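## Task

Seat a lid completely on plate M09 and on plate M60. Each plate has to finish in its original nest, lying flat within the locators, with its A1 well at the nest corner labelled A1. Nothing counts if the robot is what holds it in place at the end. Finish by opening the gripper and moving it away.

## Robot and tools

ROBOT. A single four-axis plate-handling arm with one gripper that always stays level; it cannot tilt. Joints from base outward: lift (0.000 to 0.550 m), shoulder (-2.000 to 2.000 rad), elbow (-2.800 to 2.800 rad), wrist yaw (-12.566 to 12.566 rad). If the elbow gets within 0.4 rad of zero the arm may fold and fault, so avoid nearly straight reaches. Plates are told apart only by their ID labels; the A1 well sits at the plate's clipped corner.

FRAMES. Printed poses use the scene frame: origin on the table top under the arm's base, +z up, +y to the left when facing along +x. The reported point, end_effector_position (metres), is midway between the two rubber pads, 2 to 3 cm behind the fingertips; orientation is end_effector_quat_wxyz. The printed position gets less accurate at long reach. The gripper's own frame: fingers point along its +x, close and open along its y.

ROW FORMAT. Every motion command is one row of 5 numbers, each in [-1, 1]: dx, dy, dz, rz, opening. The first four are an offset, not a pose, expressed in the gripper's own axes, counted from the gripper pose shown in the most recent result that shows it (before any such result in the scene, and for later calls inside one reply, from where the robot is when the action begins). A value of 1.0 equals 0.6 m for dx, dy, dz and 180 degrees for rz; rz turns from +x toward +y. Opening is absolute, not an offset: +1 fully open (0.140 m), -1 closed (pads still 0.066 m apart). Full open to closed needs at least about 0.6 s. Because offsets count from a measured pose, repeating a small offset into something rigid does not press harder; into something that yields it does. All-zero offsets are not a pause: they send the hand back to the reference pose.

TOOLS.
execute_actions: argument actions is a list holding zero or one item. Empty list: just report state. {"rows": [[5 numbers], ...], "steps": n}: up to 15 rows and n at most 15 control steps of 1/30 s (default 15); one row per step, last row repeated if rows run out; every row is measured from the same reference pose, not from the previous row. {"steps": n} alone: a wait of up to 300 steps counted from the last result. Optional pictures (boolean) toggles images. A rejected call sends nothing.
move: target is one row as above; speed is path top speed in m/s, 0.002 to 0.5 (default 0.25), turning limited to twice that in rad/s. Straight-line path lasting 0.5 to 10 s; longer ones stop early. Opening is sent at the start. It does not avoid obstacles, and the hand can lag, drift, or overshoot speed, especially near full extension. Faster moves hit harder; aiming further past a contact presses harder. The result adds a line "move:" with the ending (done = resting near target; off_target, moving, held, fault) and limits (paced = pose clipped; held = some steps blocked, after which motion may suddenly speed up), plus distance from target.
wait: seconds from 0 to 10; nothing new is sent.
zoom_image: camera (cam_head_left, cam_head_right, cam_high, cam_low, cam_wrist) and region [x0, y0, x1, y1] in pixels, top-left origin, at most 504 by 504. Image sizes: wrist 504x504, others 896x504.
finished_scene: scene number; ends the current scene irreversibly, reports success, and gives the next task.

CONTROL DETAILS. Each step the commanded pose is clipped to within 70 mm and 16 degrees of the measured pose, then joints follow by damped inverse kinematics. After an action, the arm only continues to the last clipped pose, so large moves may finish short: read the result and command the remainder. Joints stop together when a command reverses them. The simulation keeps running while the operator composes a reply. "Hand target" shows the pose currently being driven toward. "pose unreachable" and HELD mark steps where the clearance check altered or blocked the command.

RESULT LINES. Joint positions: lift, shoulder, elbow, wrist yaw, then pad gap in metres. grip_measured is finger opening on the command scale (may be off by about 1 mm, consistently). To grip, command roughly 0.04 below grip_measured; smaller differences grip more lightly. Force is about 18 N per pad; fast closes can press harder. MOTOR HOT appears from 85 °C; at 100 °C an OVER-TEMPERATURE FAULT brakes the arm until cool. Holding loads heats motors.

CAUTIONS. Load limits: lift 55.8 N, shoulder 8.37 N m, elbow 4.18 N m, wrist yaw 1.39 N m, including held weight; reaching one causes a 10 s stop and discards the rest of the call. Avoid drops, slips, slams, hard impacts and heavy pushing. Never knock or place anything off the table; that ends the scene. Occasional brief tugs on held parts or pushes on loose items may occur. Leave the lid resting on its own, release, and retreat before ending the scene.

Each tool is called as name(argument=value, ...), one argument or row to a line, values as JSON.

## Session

execute_actions(
  actions=[],
)

Scene clock: 0.00 s of 12600.00 s.
end_effector_position=(+0.6425, -0.2565, +0.1647) grip_measured=+1.00 end_effector_quat_wxyz=(+0.970, +0.000, +0.000, -0.243)
Joint positions: [ 0.16   0.143  1.71  -2.343  0.14 ]
Hand target: +0.642, -0.256, +0.165; +0.970, +0.000, +0.000, -0.243

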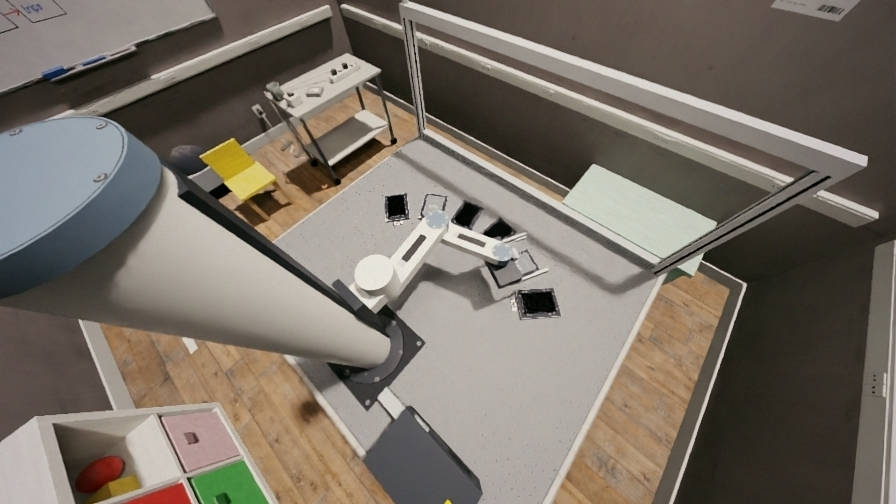

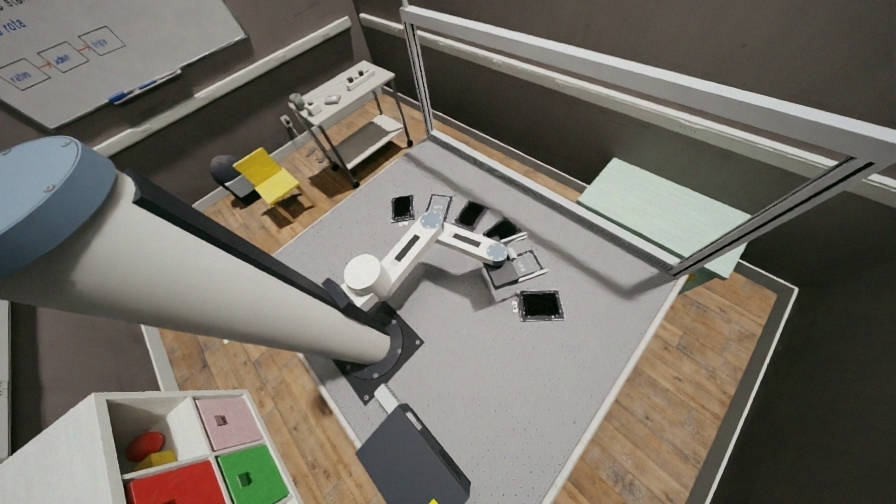

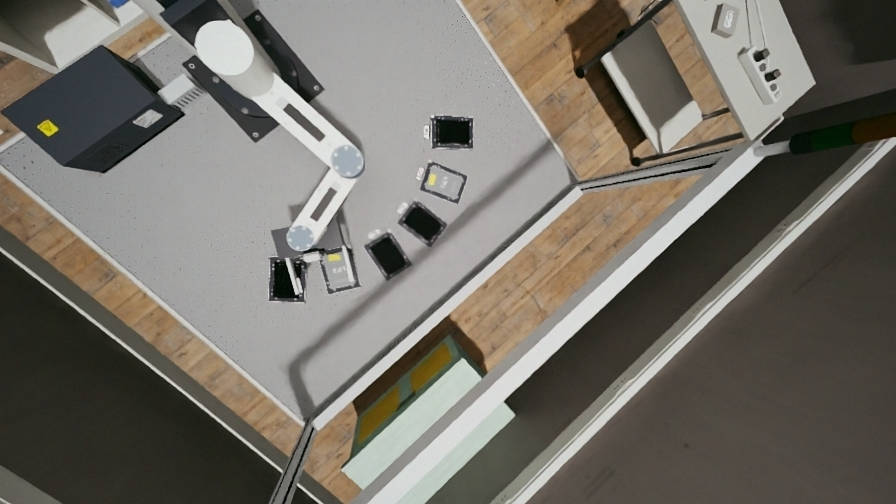

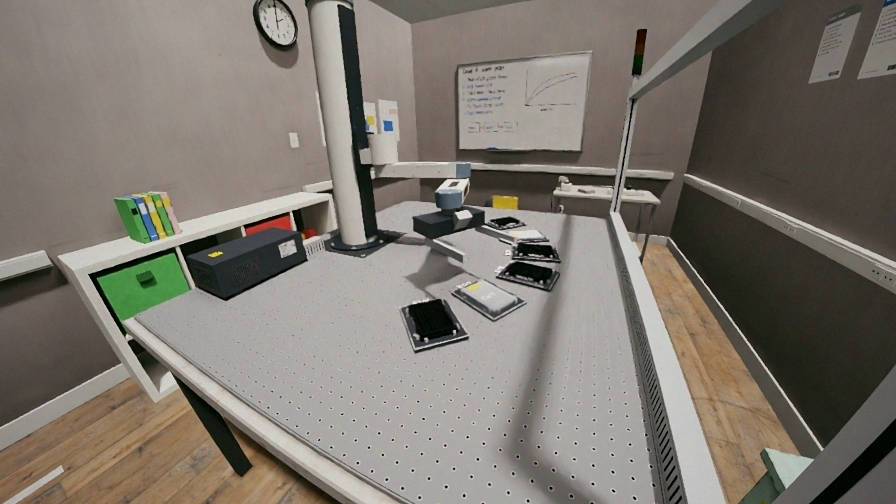

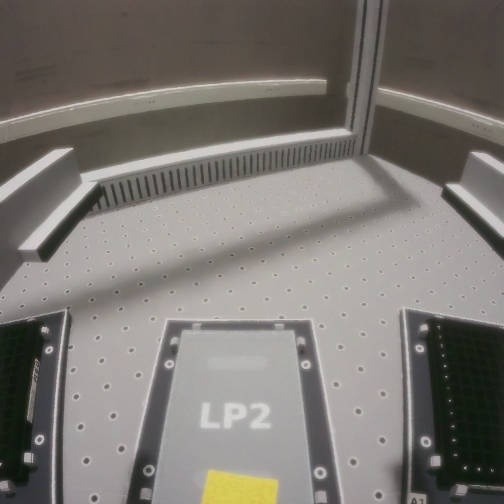

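zoom_image(
  camera="cam_wrist",
  region=[0,310,100,460],
)

zoom_image(
  camera="cam_low",
  region=[390,200,580,360],
)

zoom_image(
  camera="cam_high",
  region=[250,100,500,320],
)

Region (0, 310, 100, 460) of cam_wrist's 504x504 image, scaled by 3.360, with more detail than that image has.

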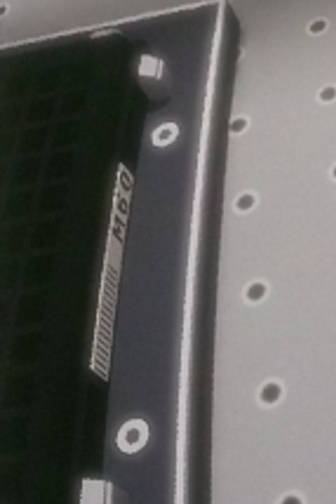

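Region (390, 200, 580, 360) of cam_low's 896x504 image, scaled by 2.653, with more detail than that image has; it fills the top 424 rows of this view, and the rest is white.

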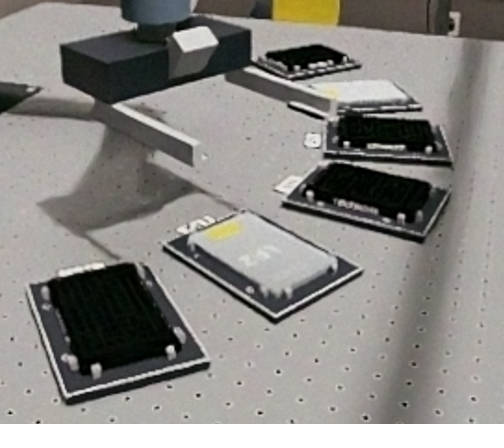

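Region (250, 100, 500, 320) of cam_high's 896x504 image, scaled by 2.016, with more detail than that image has; it fills the top 444 rows of this view, and the rest is white.

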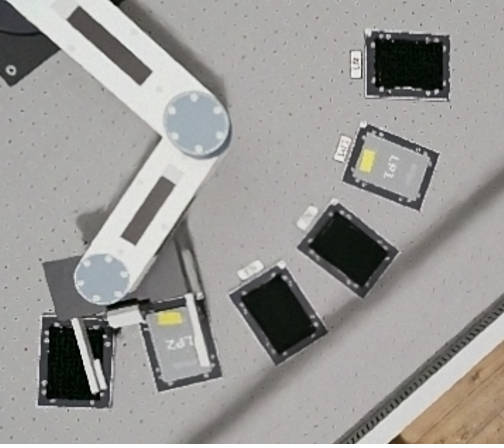

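zoom_image(
  camera="cam_wrist",
  region=[20,350,55,395],
)

zoom_image(
  camera="cam_low",
  region=[500,240,570,290],
)

Region (20, 350, 55, 395) of cam_wrist's 504x504 image, scaled by 11.200, with more detail than that image has.

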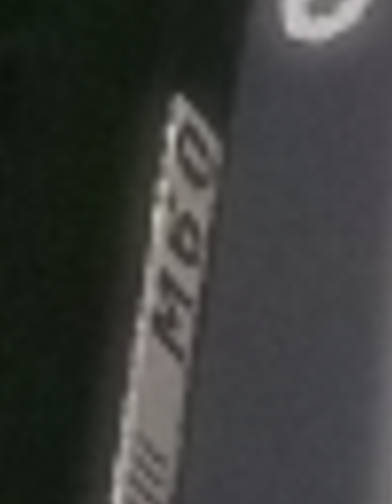

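Region (500, 240, 570, 290) of cam_low's 896x504 image, scaled by 7.200, with more detail than that image has; it fills the top 360 rows of this view, and the rest is white.

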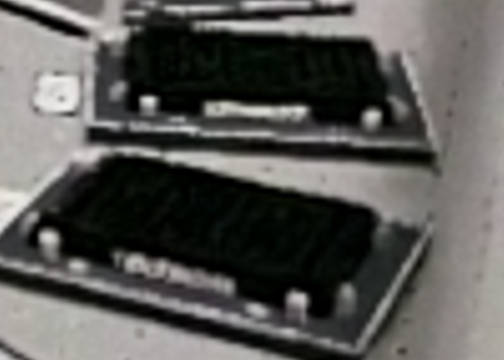

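move(
  target=[0.02,0.03,-0.1873,0,0],
  speed=0.3,
)

Scene clock: 5.47 s of 12600.00 s.
end_effector_position=(+0.6616, -0.2461, +0.0523) grip_measured=+0.00 end_effector_quat_wxyz=(+0.970, +0.000, +0.000, -0.242)
Joint positions: [ 0.047  0.156  1.783 -2.429  0.103]
Hand target: +0.662, -0.246, +0.052; +0.970, +0.000, +0.000, -0.243
Off the commanded pose: 0.000 m, 0 deg.
After step 90, 1.63 s passed at rest.
move: done

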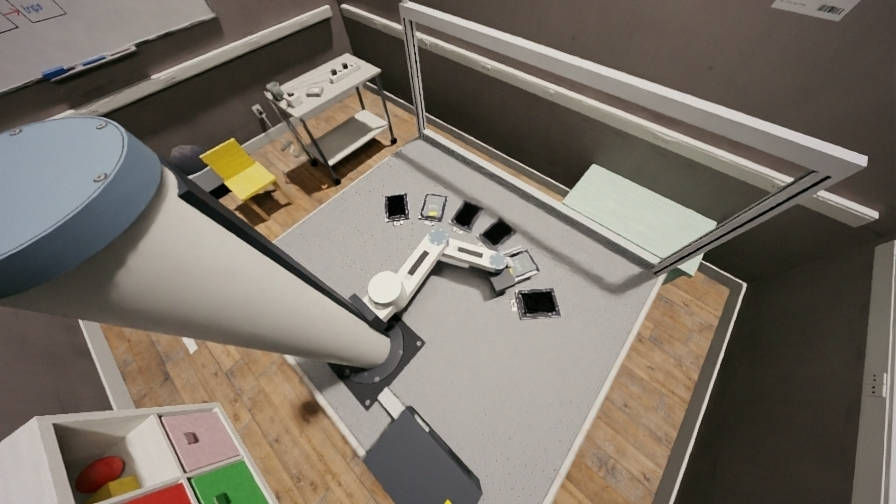

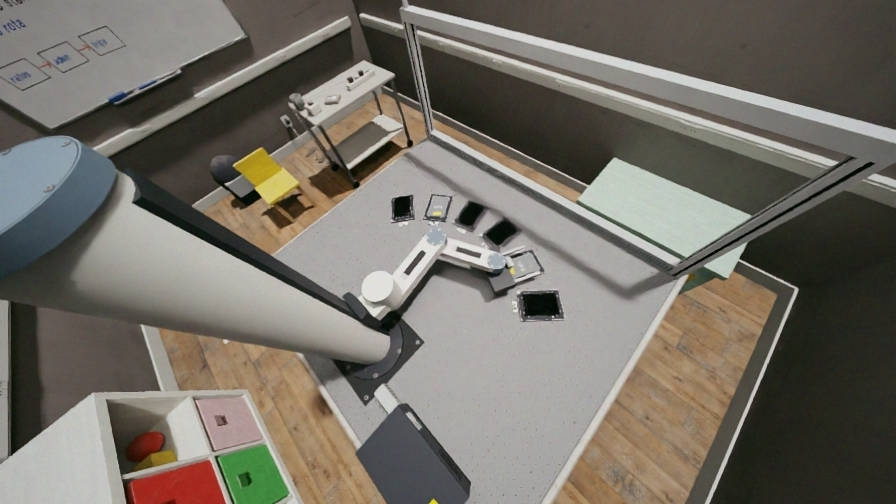

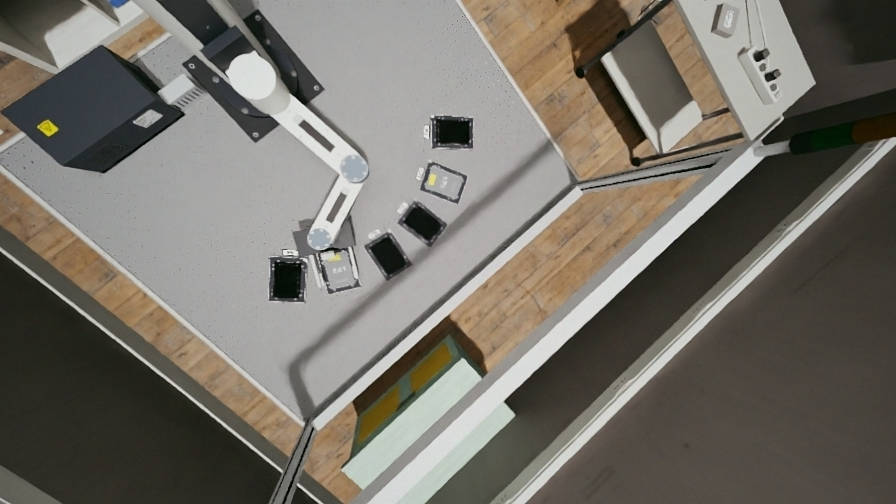

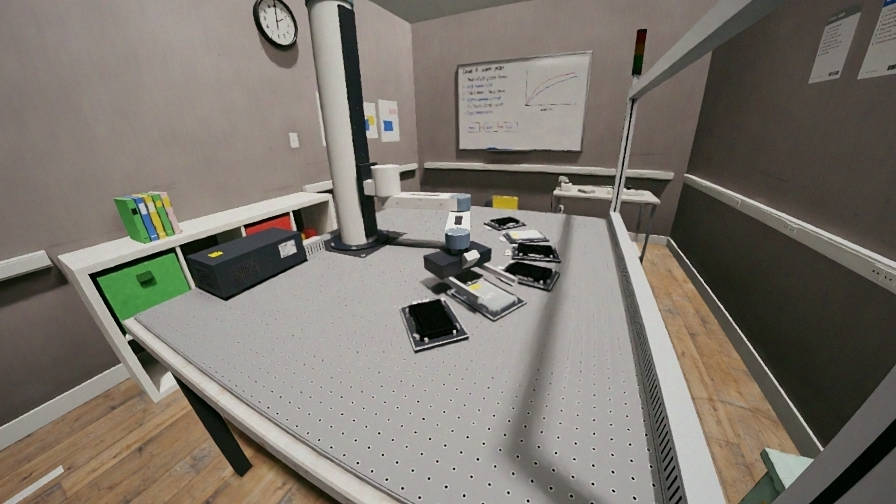

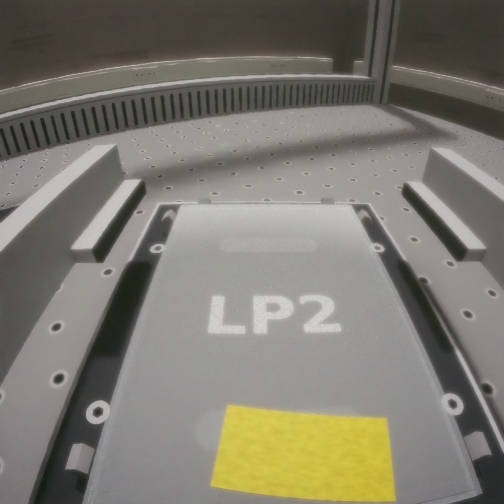

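move(
  target=[-0.025,0.0025,0,-0.003,0],
  speed=0.15,
)

Scene clock: 6.73 s of 12600.00 s.
end_effector_position=(+0.6491, -0.2378, +0.0523) grip_measured=+0.00 end_effector_quat_wxyz=(+0.969, +0.000, +0.000, -0.247)
Joint positions: [ 0.047  0.203  1.694 -2.397  0.103]
Hand target: +0.649, -0.238, +0.052; +0.969, +0.000, +0.000, -0.247
Off the commanded pose: 0.000 m, 0 deg.
move: done

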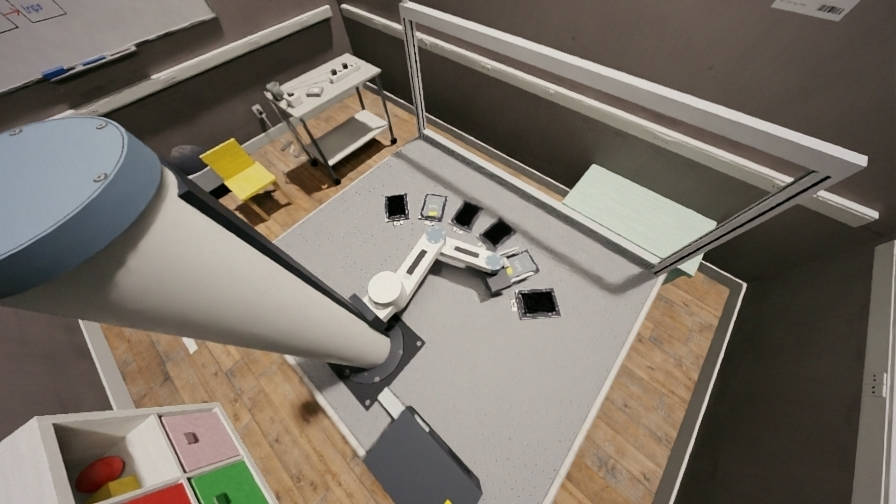

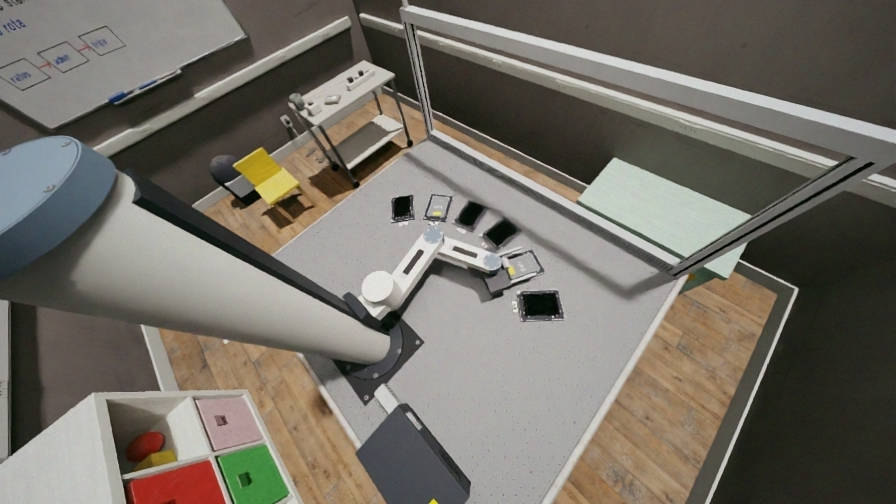

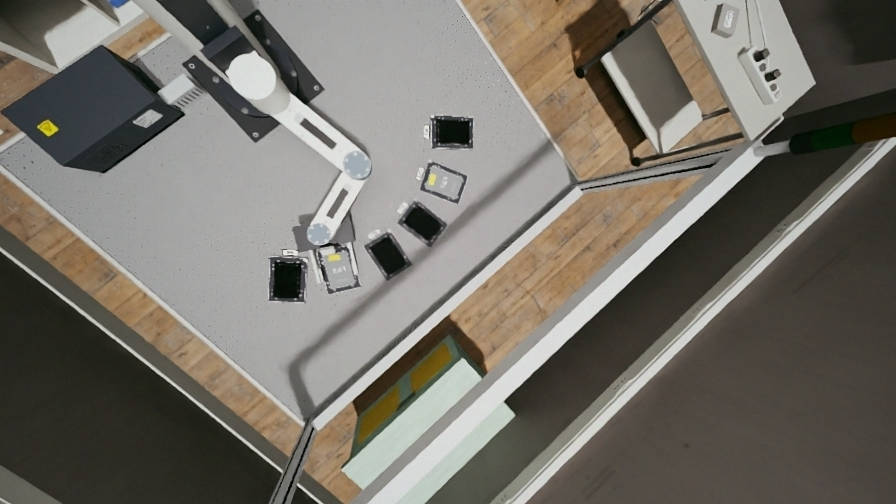

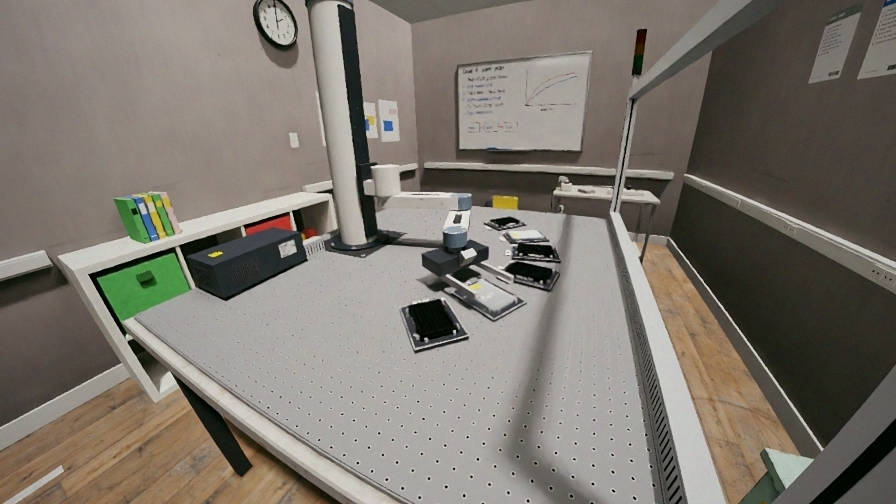

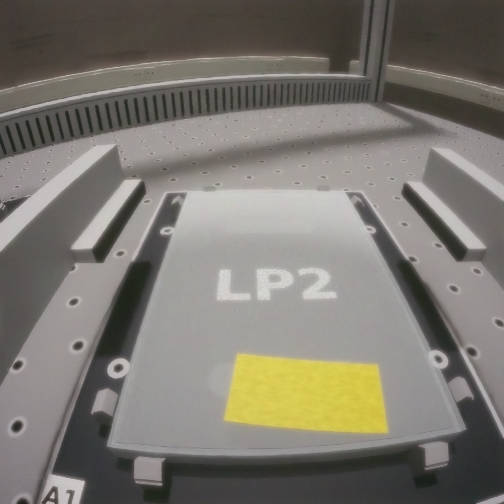

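move(
  target=[-0.0015,0,-0.0438,0,-0.2],
  speed=0.06,
)

Scene clock: 8.30 s of 12600.00 s.
end_effector_position=(+0.6483, -0.2374, +0.0260) grip_measured=-0.20 end_effector_quat_wxyz=(+0.969, +0.000, +0.000, -0.247)
Joint positions: [ 0.021  0.206  1.689 -2.394  0.096]
Hand target: +0.648, -0.237, +0.026; +0.969, +0.000, +0.000, -0.247
Off the commanded pose: 0.000 m, 0 deg.
move: done

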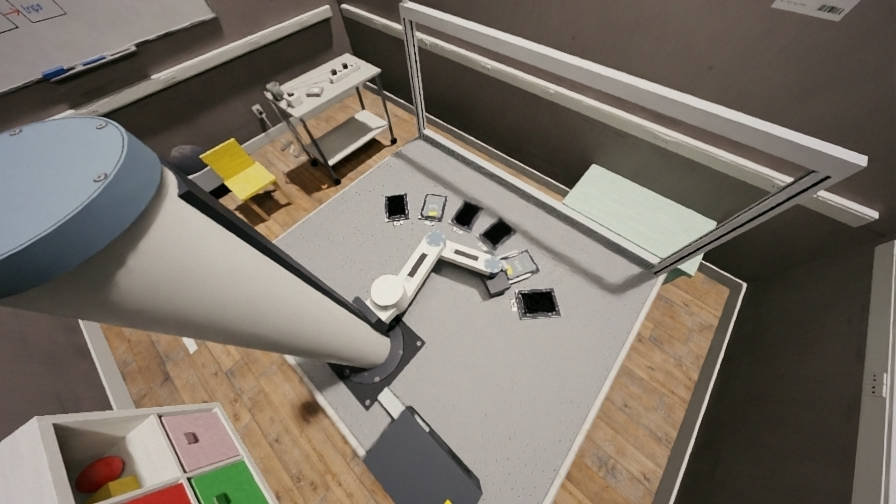

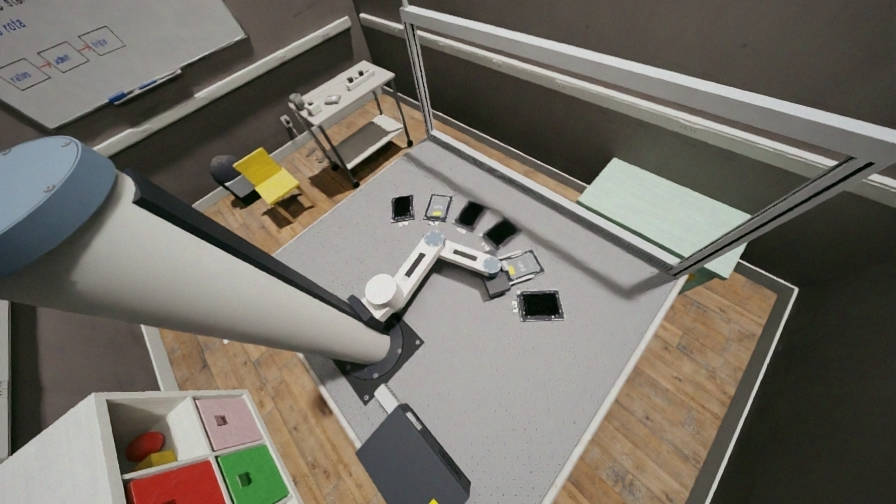

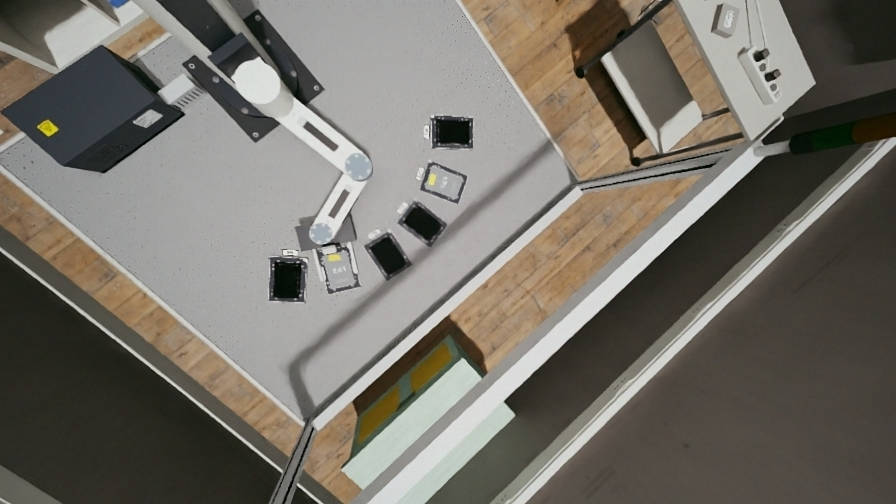

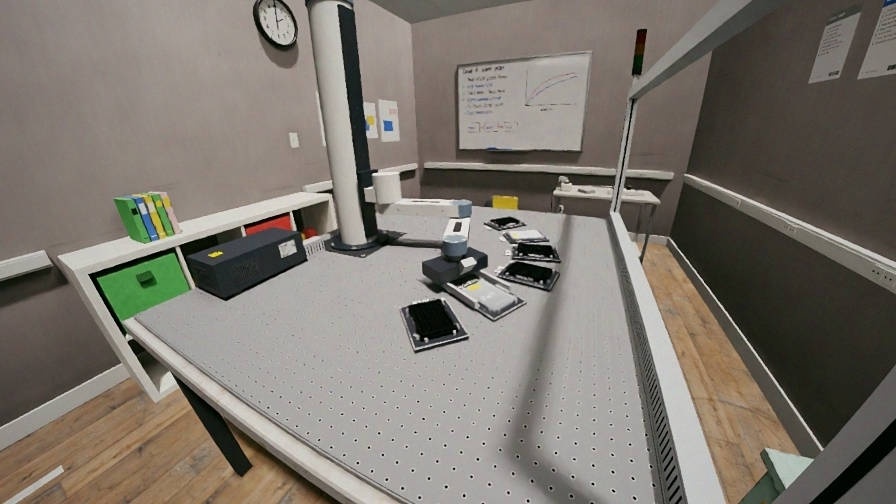

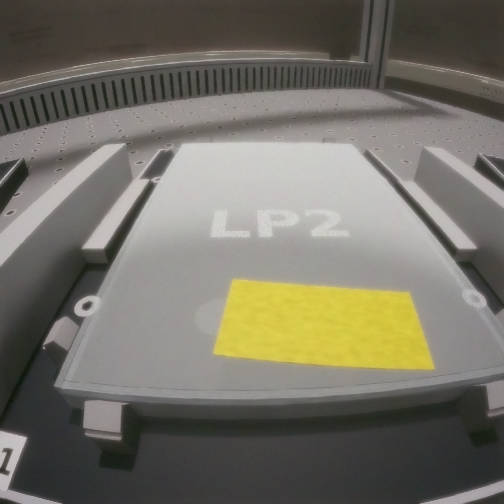

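execute_actions(
  actions=[
    {"rows":[[0,0.001,0,0,-0.28],[0,0.001,0,0,-0.34],[0,0.001,0,0,-0.38],[0,0.001,0,0,-0.41],[0,0.001,0,0,-0.43],[0,0.001,0,0,-0.45],[0,0.001,0,0,-0.47],[0,0.001,0,0,-0.49],[0,0.001,0,0,-0.51],[0,0.001,0,0,-0.52]],"steps":15},
  ],
  pictures=false,
)

move(
  target=[0,0,0.0438,0,-0.52],
  speed=0.08,
)

Scene clock: 9.63 s of 12600.00 s.
end_effector_position=(+0.6486, -0.2369, +0.0260) grip_measured=-0.47 end_effector_quat_wxyz=(+0.969, +0.000, +0.000, -0.247)
Joint positions: [ 0.021  0.207  1.689 -2.396  0.086]
Hand target: +0.649, -0.237, +0.026; +0.969, +0.000, +0.000, -0.247
Off the commanded pose: 0.000 m, 0 deg.
Steps of this call (steps 1 to 25: nothing new was sent; steps 26 to 40: all 15 steps of this action). Readings (end_effector_position):
26: (+0.6484, -0.2373, +0.0260)
27: (+0.6486, -0.2369, +0.0260)
29: (+0.6486, -0.2369, +0.0260)
33: (+0.6486, -0.2369, +0.0260)
40: the state above

Scene clock: 10.57 s of 12600.00 s.
end_effector_position=(+0.6490, -0.2366, +0.0524) grip_measured=-0.47 end_effector_quat_wxyz=(+0.969, +0.000, +0.000, -0.246)
Joint positions: [ 0.047  0.207  1.69  -2.396  0.086]
Hand target: +0.649, -0.237, +0.052; +0.969, +0.000, +0.000, -0.247
Off the commanded pose: 0.001 m, 0 deg.
move: done

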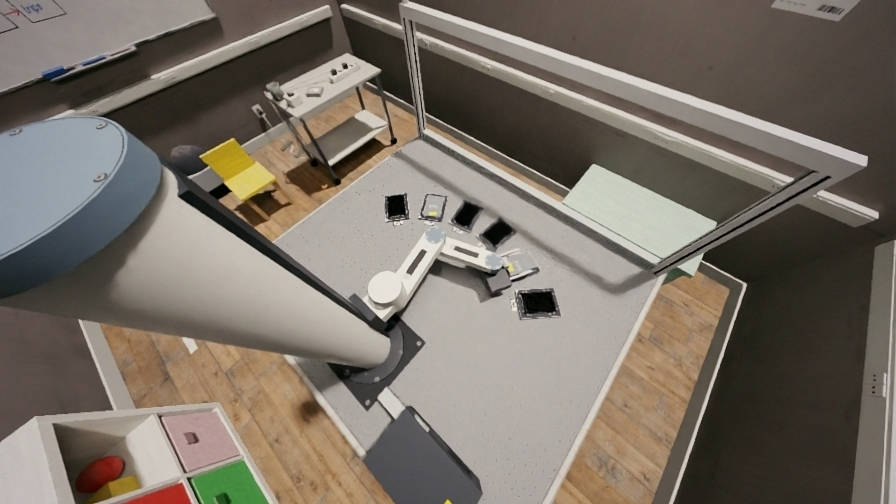

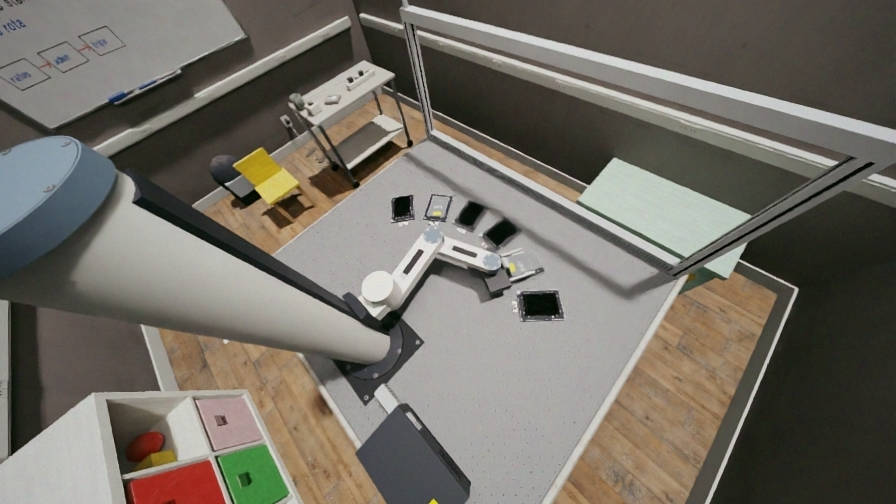

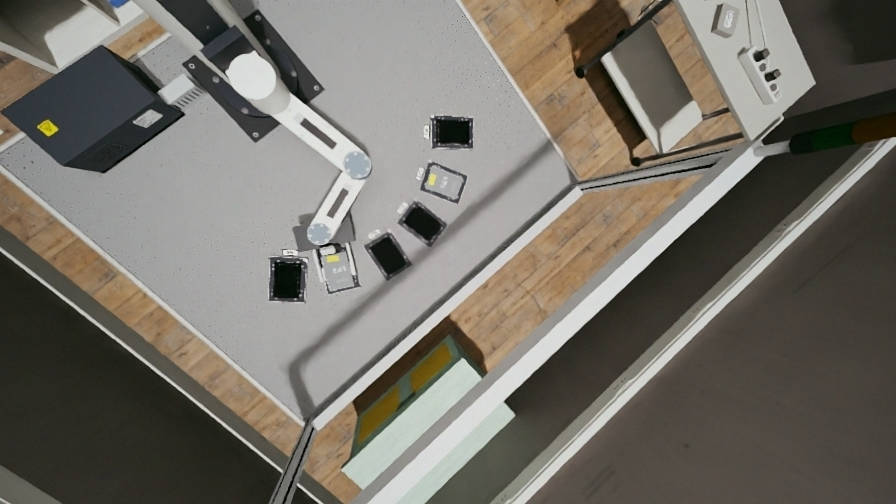

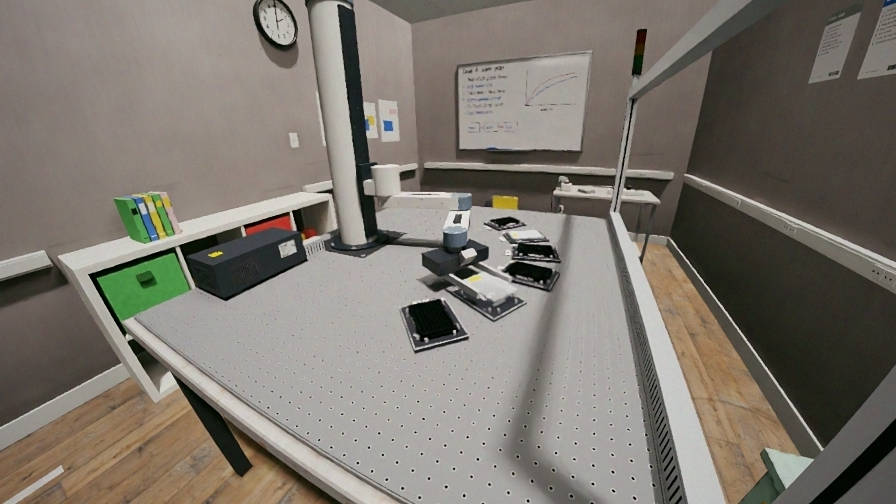

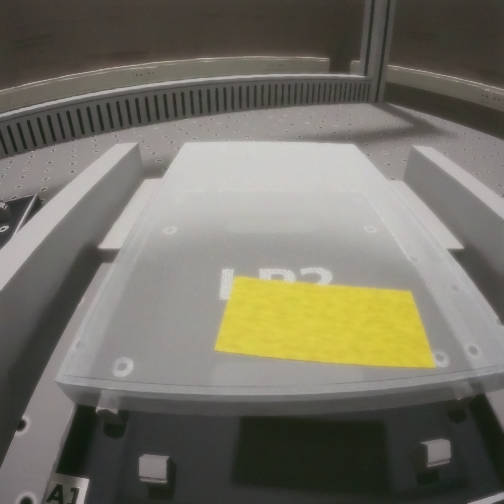

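move(
  target=[-0.0297,0.2982,0,0.1144,-0.52],
  speed=0.3,
)

Scene clock: 13.30 s of 12600.00 s.
end_effector_position=(+0.7190, -0.0707, +0.0524) grip_measured=-0.47 end_effector_quat_wxyz=(+0.998, +0.000, +0.000, -0.069)
Joint positions: [ 0.047  0.482  1.803 -2.423  0.086]
Hand target: +0.719, -0.071, +0.052; +0.998, +0.000, +0.000, -0.069
Off the commanded pose: 0.000 m, 0 deg.
move: done

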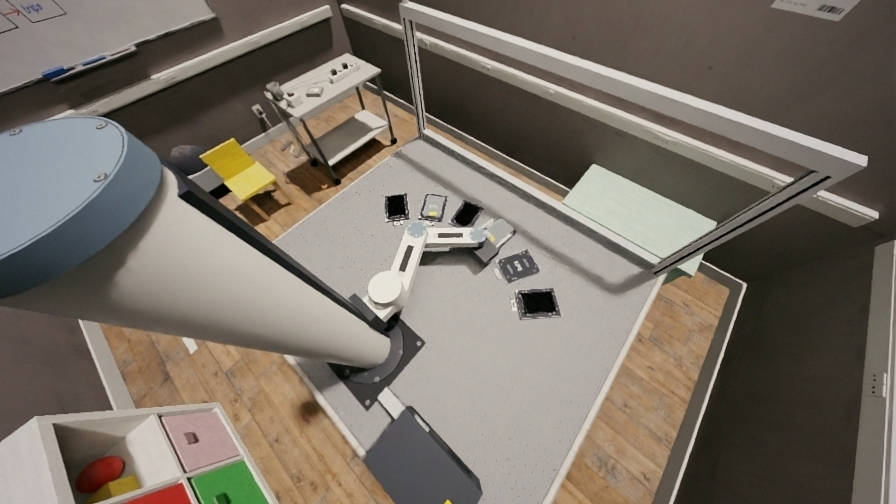

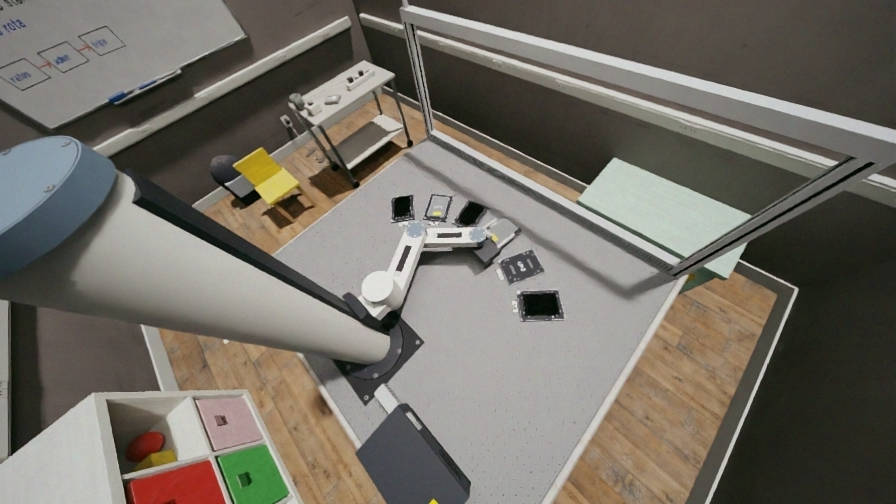

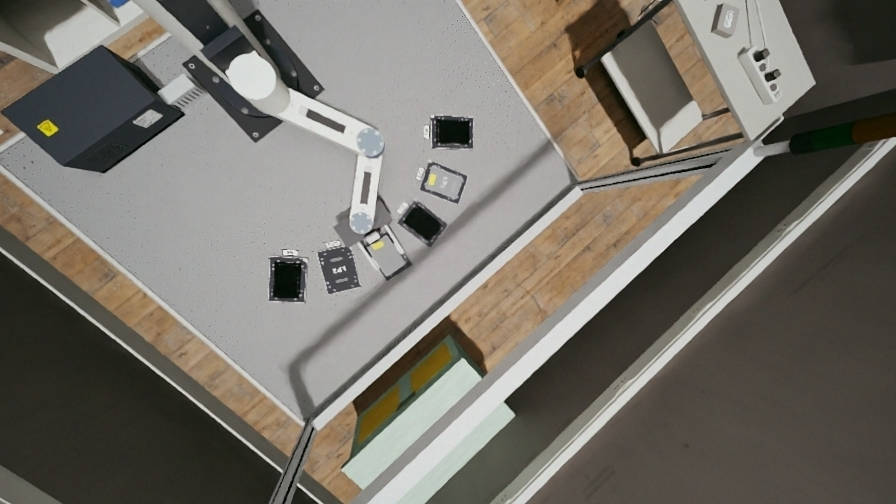

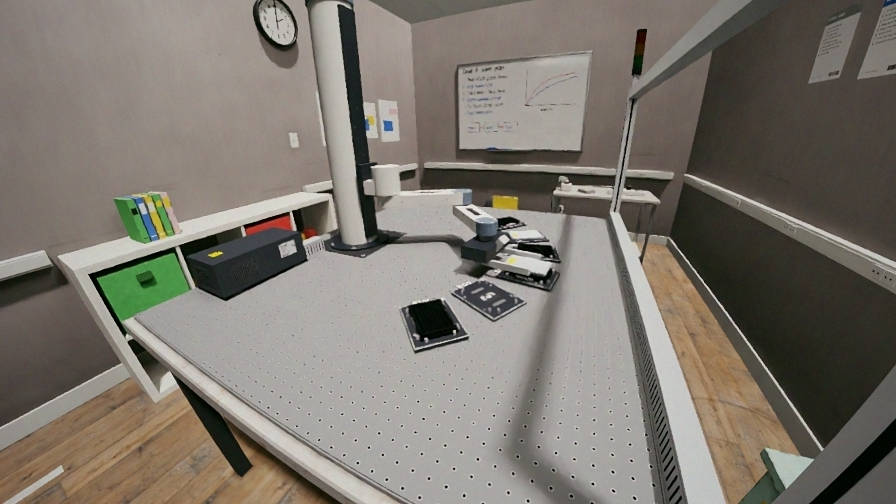

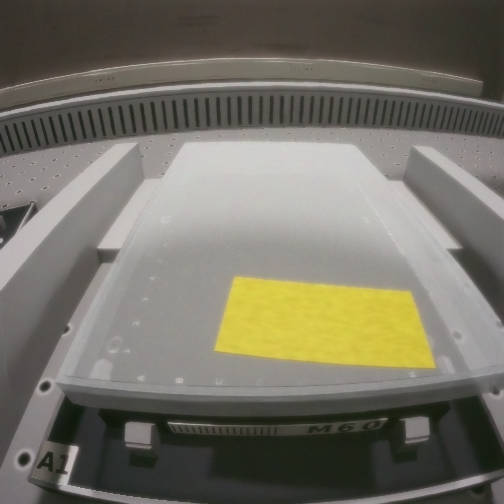

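zoom_image(
  camera="cam_wrist",
  region=[0,180,504,504],
)

Region (0, 180, 504, 504) of cam_wrist's 504x504 image, scaled by 1.000; it fills the top 324 rows of this view, and the rest is white.

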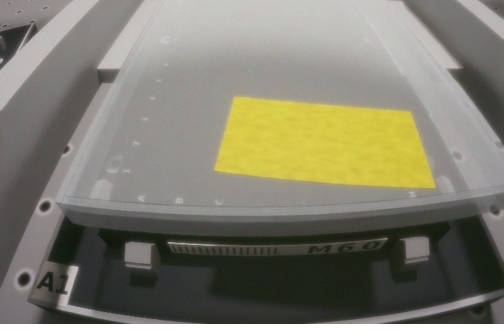

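move(
  target=[0.0125,0.0065,0,0,-0.52],
  speed=0.1,
)

Scene clock: 15.47 s of 12600.00 s.
end_effector_position=(+0.7270, -0.0678, +0.0524) grip_measured=-0.47 end_effector_quat_wxyz=(+0.998, +0.000, +0.000, -0.069)
Joint positions: [ 0.047  0.47   1.851 -2.459  0.086]
Hand target: +0.727, -0.068, +0.052; +0.998, +0.000, +0.000, -0.069
Off the commanded pose: 0.000 m, 0 deg.
move: done

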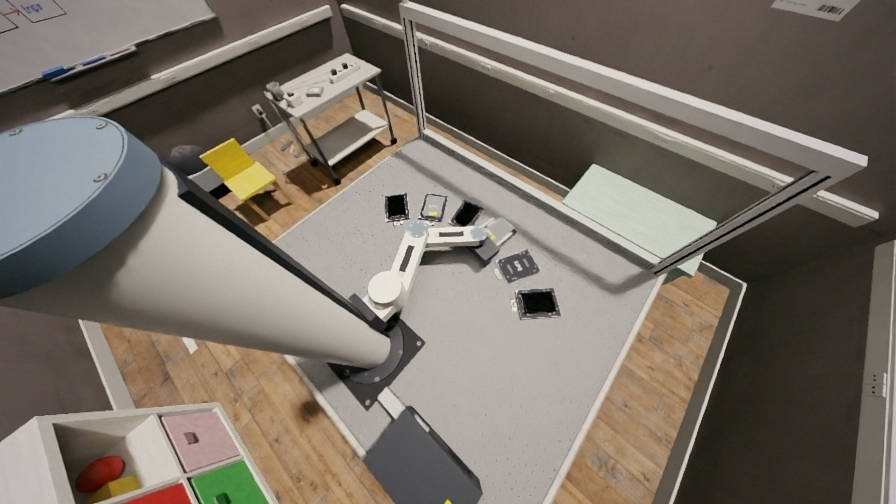

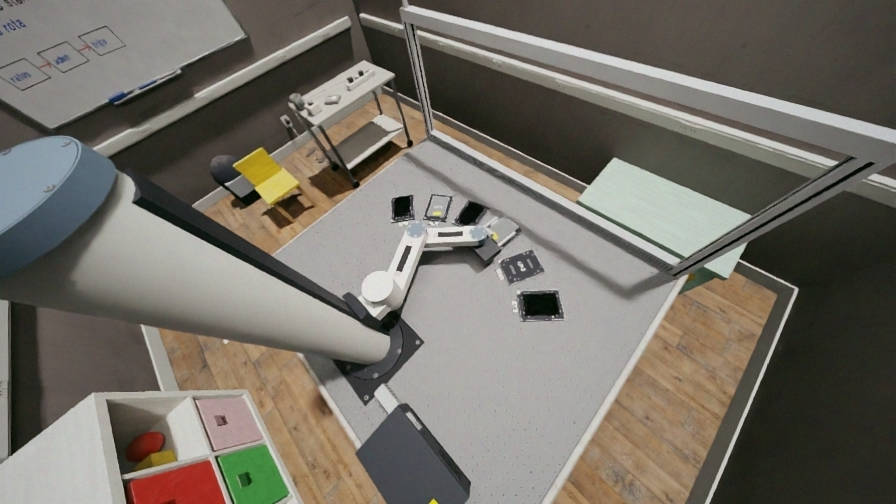

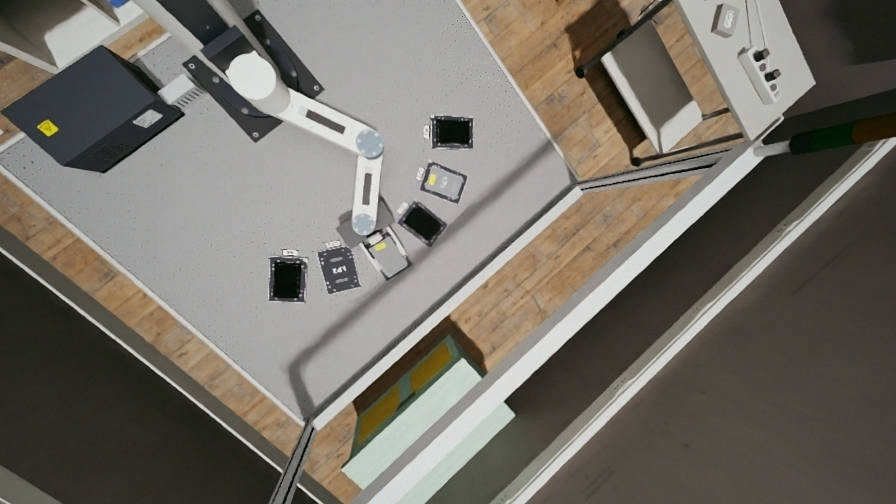

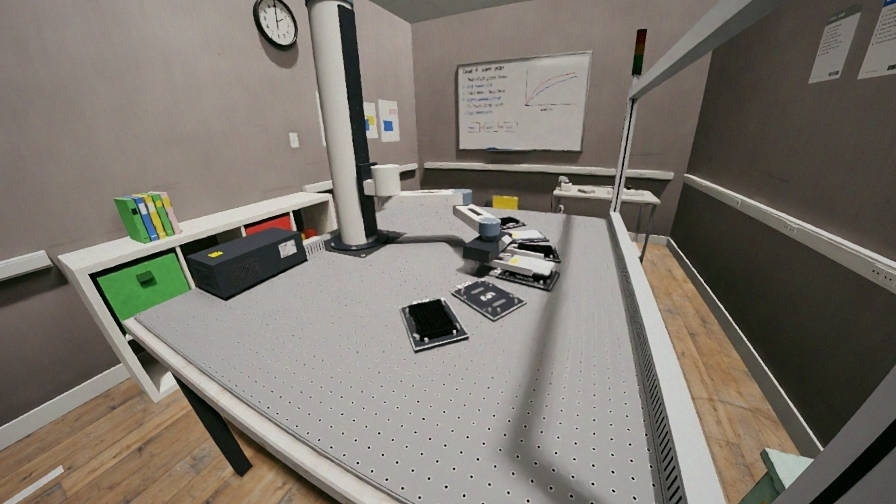

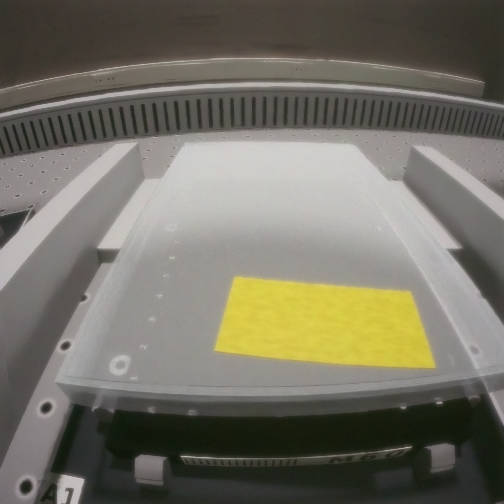

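zoom_image(
  camera="cam_wrist",
  region=[40,200,240,504],
)

zoom_image(
  camera="cam_wrist",
  region=[304,200,504,504],
)

Region (40, 200, 240, 504) of cam_wrist's 504x504 image, scaled by 1.658, with more detail than that image has; it fills the left 332 columns of this view, and the rest is white.

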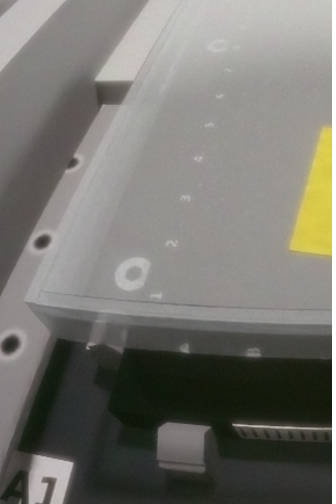

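Region (304, 200, 504, 504) of cam_wrist's 504x504 image, scaled by 1.658, with more detail than that image has; it fills the left 332 columns of this view, and the rest is white.

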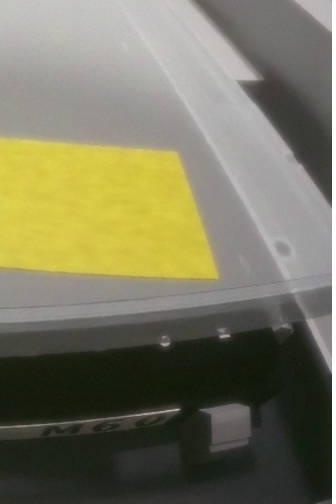

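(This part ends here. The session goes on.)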